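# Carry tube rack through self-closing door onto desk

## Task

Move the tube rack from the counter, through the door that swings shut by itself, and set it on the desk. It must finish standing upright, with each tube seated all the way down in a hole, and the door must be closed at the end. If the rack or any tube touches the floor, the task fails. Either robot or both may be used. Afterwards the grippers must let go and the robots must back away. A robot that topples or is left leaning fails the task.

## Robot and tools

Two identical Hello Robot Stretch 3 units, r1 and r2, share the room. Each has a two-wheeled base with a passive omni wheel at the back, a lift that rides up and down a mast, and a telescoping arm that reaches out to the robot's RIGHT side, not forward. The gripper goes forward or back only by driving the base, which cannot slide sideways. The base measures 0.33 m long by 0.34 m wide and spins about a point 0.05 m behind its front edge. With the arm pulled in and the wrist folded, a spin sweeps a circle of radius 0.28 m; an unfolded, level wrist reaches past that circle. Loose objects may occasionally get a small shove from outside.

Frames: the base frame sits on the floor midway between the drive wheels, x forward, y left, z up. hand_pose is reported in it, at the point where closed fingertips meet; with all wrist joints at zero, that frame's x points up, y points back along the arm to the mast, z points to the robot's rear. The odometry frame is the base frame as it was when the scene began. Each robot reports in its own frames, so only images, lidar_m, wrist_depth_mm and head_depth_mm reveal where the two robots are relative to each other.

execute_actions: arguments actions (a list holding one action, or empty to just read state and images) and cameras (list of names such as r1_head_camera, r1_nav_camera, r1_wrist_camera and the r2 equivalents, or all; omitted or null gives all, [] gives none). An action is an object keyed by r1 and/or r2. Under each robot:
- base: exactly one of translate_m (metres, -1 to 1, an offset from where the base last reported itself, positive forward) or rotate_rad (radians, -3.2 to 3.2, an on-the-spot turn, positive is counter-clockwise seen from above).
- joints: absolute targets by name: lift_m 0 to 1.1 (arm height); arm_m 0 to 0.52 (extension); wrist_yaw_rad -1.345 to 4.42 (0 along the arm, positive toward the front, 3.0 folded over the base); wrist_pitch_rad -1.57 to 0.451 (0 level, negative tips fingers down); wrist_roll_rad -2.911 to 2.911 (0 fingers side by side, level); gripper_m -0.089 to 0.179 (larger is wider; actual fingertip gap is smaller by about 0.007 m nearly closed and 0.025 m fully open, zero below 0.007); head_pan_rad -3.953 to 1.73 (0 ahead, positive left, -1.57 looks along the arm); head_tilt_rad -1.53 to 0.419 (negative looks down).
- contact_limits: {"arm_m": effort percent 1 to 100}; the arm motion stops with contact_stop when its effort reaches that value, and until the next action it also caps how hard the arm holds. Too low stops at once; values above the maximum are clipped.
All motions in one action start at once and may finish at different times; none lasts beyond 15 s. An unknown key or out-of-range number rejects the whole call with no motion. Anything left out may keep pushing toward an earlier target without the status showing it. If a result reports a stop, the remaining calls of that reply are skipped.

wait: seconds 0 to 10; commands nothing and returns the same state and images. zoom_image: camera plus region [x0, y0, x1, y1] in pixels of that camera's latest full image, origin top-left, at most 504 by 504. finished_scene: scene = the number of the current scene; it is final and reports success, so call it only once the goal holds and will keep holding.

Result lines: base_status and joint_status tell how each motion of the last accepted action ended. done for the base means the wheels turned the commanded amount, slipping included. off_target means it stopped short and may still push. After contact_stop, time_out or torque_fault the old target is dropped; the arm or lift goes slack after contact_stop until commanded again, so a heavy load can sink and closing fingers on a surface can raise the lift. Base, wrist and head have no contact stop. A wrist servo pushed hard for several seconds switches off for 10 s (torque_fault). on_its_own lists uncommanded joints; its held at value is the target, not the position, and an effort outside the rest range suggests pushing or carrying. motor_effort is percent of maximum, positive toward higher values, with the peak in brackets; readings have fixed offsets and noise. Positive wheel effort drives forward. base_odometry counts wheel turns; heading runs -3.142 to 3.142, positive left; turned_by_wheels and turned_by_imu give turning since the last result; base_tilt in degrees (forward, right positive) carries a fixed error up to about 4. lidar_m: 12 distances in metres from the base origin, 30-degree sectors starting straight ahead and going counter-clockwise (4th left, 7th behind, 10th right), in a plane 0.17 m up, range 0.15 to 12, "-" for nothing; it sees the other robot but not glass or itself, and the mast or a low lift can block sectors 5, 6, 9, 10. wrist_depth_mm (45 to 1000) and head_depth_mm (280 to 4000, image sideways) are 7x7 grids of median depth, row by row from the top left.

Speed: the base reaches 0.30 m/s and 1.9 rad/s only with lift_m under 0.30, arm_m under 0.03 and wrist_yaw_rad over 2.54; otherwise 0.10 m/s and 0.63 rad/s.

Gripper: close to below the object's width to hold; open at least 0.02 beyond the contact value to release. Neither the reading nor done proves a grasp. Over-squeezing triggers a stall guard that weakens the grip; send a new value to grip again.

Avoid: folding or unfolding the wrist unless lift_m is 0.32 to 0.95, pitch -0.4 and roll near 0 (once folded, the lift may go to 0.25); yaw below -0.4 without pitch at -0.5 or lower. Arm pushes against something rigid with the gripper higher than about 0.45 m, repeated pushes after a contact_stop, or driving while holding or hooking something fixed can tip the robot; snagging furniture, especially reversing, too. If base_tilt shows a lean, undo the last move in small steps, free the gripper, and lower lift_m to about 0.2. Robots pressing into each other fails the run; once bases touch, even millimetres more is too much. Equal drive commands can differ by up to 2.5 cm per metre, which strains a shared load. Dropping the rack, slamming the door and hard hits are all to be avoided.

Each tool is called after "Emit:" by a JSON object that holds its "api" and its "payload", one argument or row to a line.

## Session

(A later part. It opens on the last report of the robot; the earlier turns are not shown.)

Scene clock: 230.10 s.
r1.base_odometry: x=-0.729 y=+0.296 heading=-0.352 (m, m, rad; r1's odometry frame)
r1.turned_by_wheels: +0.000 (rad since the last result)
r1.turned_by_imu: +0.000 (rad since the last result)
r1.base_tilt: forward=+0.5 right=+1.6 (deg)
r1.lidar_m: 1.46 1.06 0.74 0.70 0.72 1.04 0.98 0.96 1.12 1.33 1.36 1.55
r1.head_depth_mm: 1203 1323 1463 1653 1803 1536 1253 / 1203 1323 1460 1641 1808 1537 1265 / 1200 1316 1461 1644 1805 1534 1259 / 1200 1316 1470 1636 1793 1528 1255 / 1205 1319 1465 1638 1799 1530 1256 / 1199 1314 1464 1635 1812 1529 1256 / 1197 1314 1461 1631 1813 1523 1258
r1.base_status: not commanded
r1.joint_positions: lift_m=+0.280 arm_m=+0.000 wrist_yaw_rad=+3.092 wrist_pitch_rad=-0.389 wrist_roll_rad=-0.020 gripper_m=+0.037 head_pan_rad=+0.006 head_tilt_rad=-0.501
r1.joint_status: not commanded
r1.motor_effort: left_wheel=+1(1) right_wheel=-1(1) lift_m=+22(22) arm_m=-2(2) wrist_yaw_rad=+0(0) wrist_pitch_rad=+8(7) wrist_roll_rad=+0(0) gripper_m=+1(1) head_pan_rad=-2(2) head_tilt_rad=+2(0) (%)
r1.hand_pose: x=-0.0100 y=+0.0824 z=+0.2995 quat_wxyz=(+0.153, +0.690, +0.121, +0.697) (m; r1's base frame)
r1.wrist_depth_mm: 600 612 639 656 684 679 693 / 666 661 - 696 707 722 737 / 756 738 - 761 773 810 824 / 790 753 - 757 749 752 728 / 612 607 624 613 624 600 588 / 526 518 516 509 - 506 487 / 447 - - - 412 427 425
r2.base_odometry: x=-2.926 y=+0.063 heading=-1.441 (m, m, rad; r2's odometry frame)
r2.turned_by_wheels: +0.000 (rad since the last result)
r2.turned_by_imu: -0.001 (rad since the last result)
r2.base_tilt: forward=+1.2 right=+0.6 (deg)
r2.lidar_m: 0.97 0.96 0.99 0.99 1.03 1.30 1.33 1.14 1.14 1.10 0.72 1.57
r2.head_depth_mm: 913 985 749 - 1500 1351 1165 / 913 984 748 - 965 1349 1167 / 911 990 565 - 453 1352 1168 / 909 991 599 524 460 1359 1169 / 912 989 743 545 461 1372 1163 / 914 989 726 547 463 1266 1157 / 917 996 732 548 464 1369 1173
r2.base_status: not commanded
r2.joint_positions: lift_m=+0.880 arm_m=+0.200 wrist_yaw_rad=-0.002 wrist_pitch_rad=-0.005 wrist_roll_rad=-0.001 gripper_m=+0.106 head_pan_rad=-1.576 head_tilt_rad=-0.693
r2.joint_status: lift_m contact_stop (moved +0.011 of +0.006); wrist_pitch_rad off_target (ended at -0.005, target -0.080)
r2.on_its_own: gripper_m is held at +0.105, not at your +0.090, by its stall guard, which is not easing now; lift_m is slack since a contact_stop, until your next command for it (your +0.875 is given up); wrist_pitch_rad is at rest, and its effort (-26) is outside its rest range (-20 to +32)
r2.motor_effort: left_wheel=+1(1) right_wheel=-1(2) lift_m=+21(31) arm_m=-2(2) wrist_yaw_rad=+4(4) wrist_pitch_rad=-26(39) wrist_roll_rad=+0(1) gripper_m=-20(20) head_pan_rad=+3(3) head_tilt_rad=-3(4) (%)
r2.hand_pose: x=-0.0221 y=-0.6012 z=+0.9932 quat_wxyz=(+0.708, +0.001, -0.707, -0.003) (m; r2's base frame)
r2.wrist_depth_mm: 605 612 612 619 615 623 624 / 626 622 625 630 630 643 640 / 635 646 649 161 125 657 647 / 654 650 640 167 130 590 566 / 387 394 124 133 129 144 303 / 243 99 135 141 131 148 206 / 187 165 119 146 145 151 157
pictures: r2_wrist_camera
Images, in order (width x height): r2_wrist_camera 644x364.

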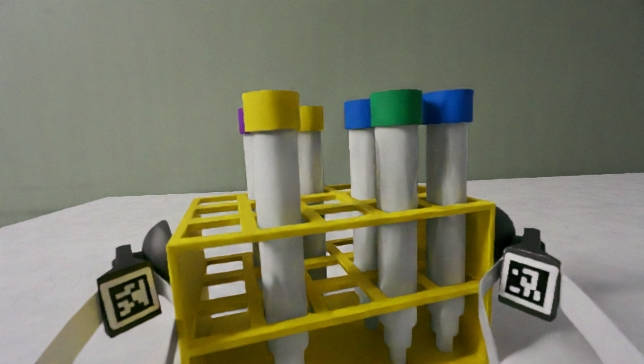

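Emit:
{"api": "execute_actions", "payload": {
  "actions": [
    {"r2":{"joints":{"gripper_m":0.179,"wrist_pitch_rad":0.0}}}
  ],
  "cameras": []
}}

Emit:
{"api": "execute_actions", "payload": {
  "actions": [
    {"r2":{"joints":{"arm_m":0.0,"lift_m":0.9}}}
  ],
  "cameras": ["r2_wrist_camera","r2_head_camera"]
}}

Scene clock: 235.20 s.
r1.base_odometry: x=-0.729 y=+0.296 heading=-0.352 (m, m, rad; r1's odometry frame)
r1.turned_by_wheels: +0.000 (rad since the last result)
r1.turned_by_imu: +0.000 (rad since the last result)
r1.base_tilt: forward=+0.6 right=+1.5 (deg)
r1.lidar_m: 1.46 1.06 0.74 0.70 0.72 1.05 0.98 0.97 1.12 1.33 1.36 1.54
r1.head_depth_mm: 1203 1323 1466 1644 1808 1525 1261 / 1205 1329 1467 1645 1810 1530 1263 / 1206 1324 1467 1651 1815 1522 1254 / 1203 1319 1467 1629 1798 1534 1260 / 1196 1320 1459 1633 1806 1528 1258 / 1194 1312 1457 1644 1800 1529 1258 / 1195 1313 1462 1633 1801 1531 1253
r1.base_status: not commanded
r1.joint_positions: lift_m=+0.280 arm_m=+0.000 wrist_yaw_rad=+3.092 wrist_pitch_rad=-0.389 wrist_roll_rad=-0.020 gripper_m=+0.037 head_pan_rad=+0.006 head_tilt_rad=-0.501
r1.joint_status: not commanded
r1.motor_effort: left_wheel=+1(1) right_wheel=-1(1) lift_m=+22(22) arm_m=-1(2) wrist_yaw_rad=+1(1) wrist_pitch_rad=+8(7) wrist_roll_rad=+0(0) gripper_m=+1(1) head_pan_rad=-2(2) head_tilt_rad=+1(1) (%)
r1.hand_pose: x=-0.0100 y=+0.0824 z=+0.2995 quat_wxyz=(+0.153, +0.690, +0.121, +0.697) (m; r1's base frame)
r1.wrist_depth_mm: 594 624 643 640 653 668 693 / 654 668 - 693 709 732 756 / 758 729 - 757 780 798 799 / 785 768 - 766 755 753 735 / 624 622 620 623 625 601 590 / 523 516 515 515 - 500 489 / 448 - - - 414 428 423
r2.base_odometry: x=-2.926 y=+0.063 heading=-1.441 (m, m, rad; r2's odometry frame)
r2.turned_by_wheels: +0.000 (rad since the last result)
r2.turned_by_imu: -0.001 (rad since the last result)
r2.base_tilt: forward=+1.3 right=+0.8 (deg)
r2.lidar_m: 0.97 0.96 0.99 1.00 1.04 1.30 1.33 1.14 1.14 1.11 0.72 1.57
r2.head_depth_mm: 910 984 746 - 1491 1350 1167 / 915 986 753 - 970 1358 1164 / 914 991 564 - 452 1360 1168 / 913 991 592 525 460 1362 1172 / 913 988 762 543 461 1365 1178 / 918 996 728 546 463 1266 1154 / 918 993 731 549 464 1370 1176
r2.base_status: not commanded
r2.joint_positions: lift_m=+0.880 arm_m=+0.200 wrist_yaw_rad=-0.002 wrist_pitch_rad=+0.004 wrist_roll_rad=-0.001 gripper_m=+0.179 head_pan_rad=-1.576 head_tilt_rad=-0.693
r2.joint_status: all done
r2.on_its_own: lift_m is slack since a contact_stop, until your next command for it (your +0.875 is given up)
r2.motor_effort: left_wheel=+0(1) right_wheel=-1(1) lift_m=+21(21) arm_m=-2(2) wrist_yaw_rad=+3(3) wrist_pitch_rad=-1(23) wrist_roll_rad=+1(0) gripper_m=+1(81) head_pan_rad=+3(2) head_tilt_rad=-2(2) (%)
r2.hand_pose: x=-0.0221 y=-0.6014 z=+0.9953 quat_wxyz=(+0.708, -0.002, -0.707, +0.000) (m; r2's base frame)
r2.wrist_depth_mm: 616 615 616 621 622 624 625 / 625 627 628 630 638 640 643 / 638 643 637 162 123 647 666 / 652 653 653 167 127 631 581 / 396 388 121 131 129 142 308 / 255 105 135 142 131 145 219 / - 166 120 147 141 152 155
pictures: none
No camera images: the call's "cameras" was empty. Leave "cameras" out to get every camera's image.

Scene clock: 237.90 s.
r1.base_odometry: x=-0.729 y=+0.296 heading=-0.352 (m, m, rad; r1's odometry frame)
r1.turned_by_wheels: +0.000 (rad since the last result)
r1.turned_by_imu: +0.000 (rad since the last result)
r1.base_tilt: forward=+0.6 right=+1.5 (deg)
r1.lidar_m: 1.46 1.06 0.74 0.70 0.72 1.04 0.97 0.96 1.12 1.33 1.36 1.54
r1.head_depth_mm: 1198 1323 1463 1652 1810 1530 1262 / 1207 1317 1467 1652 1810 1527 1260 / 1204 1322 1463 1636 1809 1537 1256 / 1206 1315 1470 1633 1797 1531 1257 / 1202 1320 1465 1650 1799 1534 1260 / 1200 1322 1462 1633 1804 1526 1255 / 1198 1312 1456 1636 1811 1524 1259
r1.base_status: not commanded
r1.joint_positions: lift_m=+0.280 arm_m=+0.000 wrist_yaw_rad=+3.092 wrist_pitch_rad=-0.389 wrist_roll_rad=-0.020 gripper_m=+0.037 head_pan_rad=+0.006 head_tilt_rad=-0.501
r1.joint_status: not commanded
r1.motor_effort: left_wheel=+1(1) right_wheel=-1(1) lift_m=+22(22) arm_m=-2(1) wrist_yaw_rad=+1(1) wrist_pitch_rad=+8(7) wrist_roll_rad=+0(0) gripper_m=+0(1) head_pan_rad=-2(2) head_tilt_rad=+0(1) (%)
r1.hand_pose: x=-0.0100 y=+0.0824 z=+0.2995 quat_wxyz=(+0.153, +0.690, +0.121, +0.697) (m; r1's base frame)
r1.wrist_depth_mm: 615 625 646 644 678 676 685 / 683 662 - 699 711 727 747 / 764 720 - 741 758 784 826 / 810 771 - 757 760 752 742 / 634 625 605 611 626 596 594 / 525 507 514 507 - 500 489 / 448 - - - 416 432 425
r2.base_odometry: x=-2.926 y=+0.063 heading=-1.441 (m, m, rad; r2's odometry frame)
r2.turned_by_wheels: +0.000 (rad since the last result)
r2.turned_by_imu: +0.000 (rad since the last result)
r2.base_tilt: forward=+1.2 right=+0.6 (deg)
r2.lidar_m: 0.97 0.96 0.99 0.99 1.03 1.30 1.33 1.14 1.14 1.11 0.72 1.57
r2.head_depth_mm: 909 984 712 555 444 - - / 908 987 683 539 457 - - / 910 988 584 552 - - - / 912 991 591 543 461 1350 1169 / 914 989 728 563 462 1367 1175 / 916 993 727 546 463 1267 1148 / 918 995 732 548 465 1369 1174
r2.base_status: not commanded
r2.joint_positions: lift_m=+0.899 arm_m=+0.000 wrist_yaw_rad=-0.002 wrist_pitch_rad=-0.018 wrist_roll_rad=-0.001 gripper_m=+0.179 head_pan_rad=-1.576 head_tilt_rad=-0.693
r2.joint_status: all done
r2.motor_effort: left_wheel=+1(1) right_wheel=-1(2) lift_m=+30(32) arm_m=-6(8) wrist_yaw_rad=+2(2) wrist_pitch_rad=+6(6) wrist_roll_rad=+0(0) gripper_m=+1(1) head_pan_rad=+3(2) head_tilt_rad=-3(3) (%)
r2.hand_pose: x=-0.0218 y=-0.4012 z=+1.0095 quat_wxyz=(+0.708, +0.006, -0.707, -0.007) (m; r2's base frame)
r2.wrist_depth_mm: 781 793 798 800 799 802 812 / 800 808 813 806 823 827 853 / 820 831 833 830 838 836 854 / 864 849 798 349 660 640 605 / 424 448 386 332 356 377 336 / 290 261 257 250 245 233 244 / - 188 192 189 185 181 175
pictures: r2_head_camera (sideways: a quarter turn clockwise sets it upright), r2_wrist_camera
Images, in order (width x height): r2_head_camera 896x504, r2_wrist_camera 644x364.

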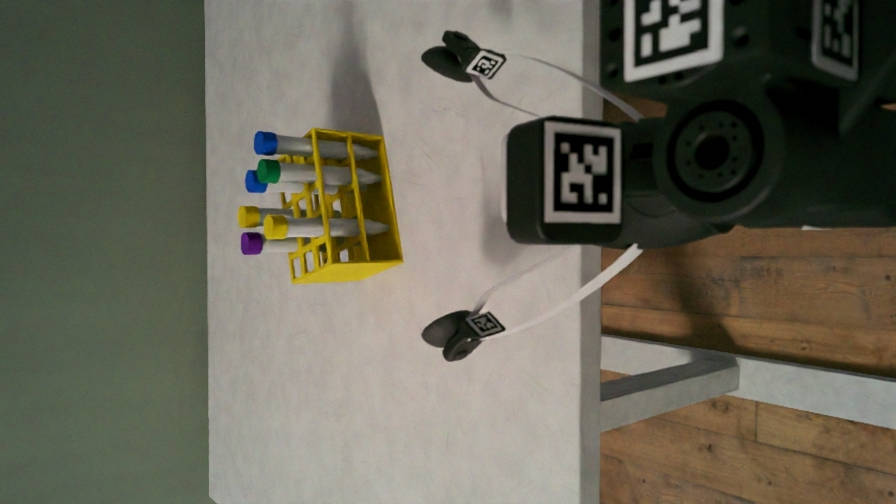

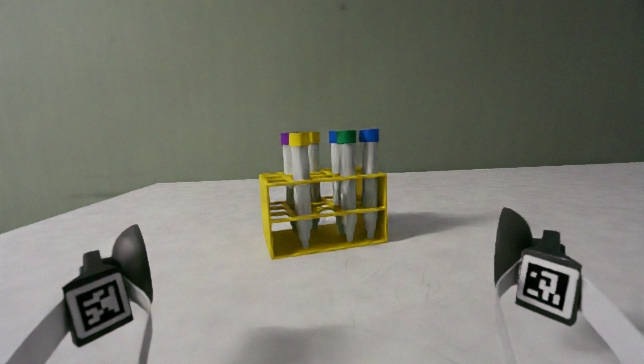

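All tubes look level and the door is shut.

Emit:
{"api": "finished_scene", "payload": {
  "scene": 1
}}

The scene is finished: the task was done.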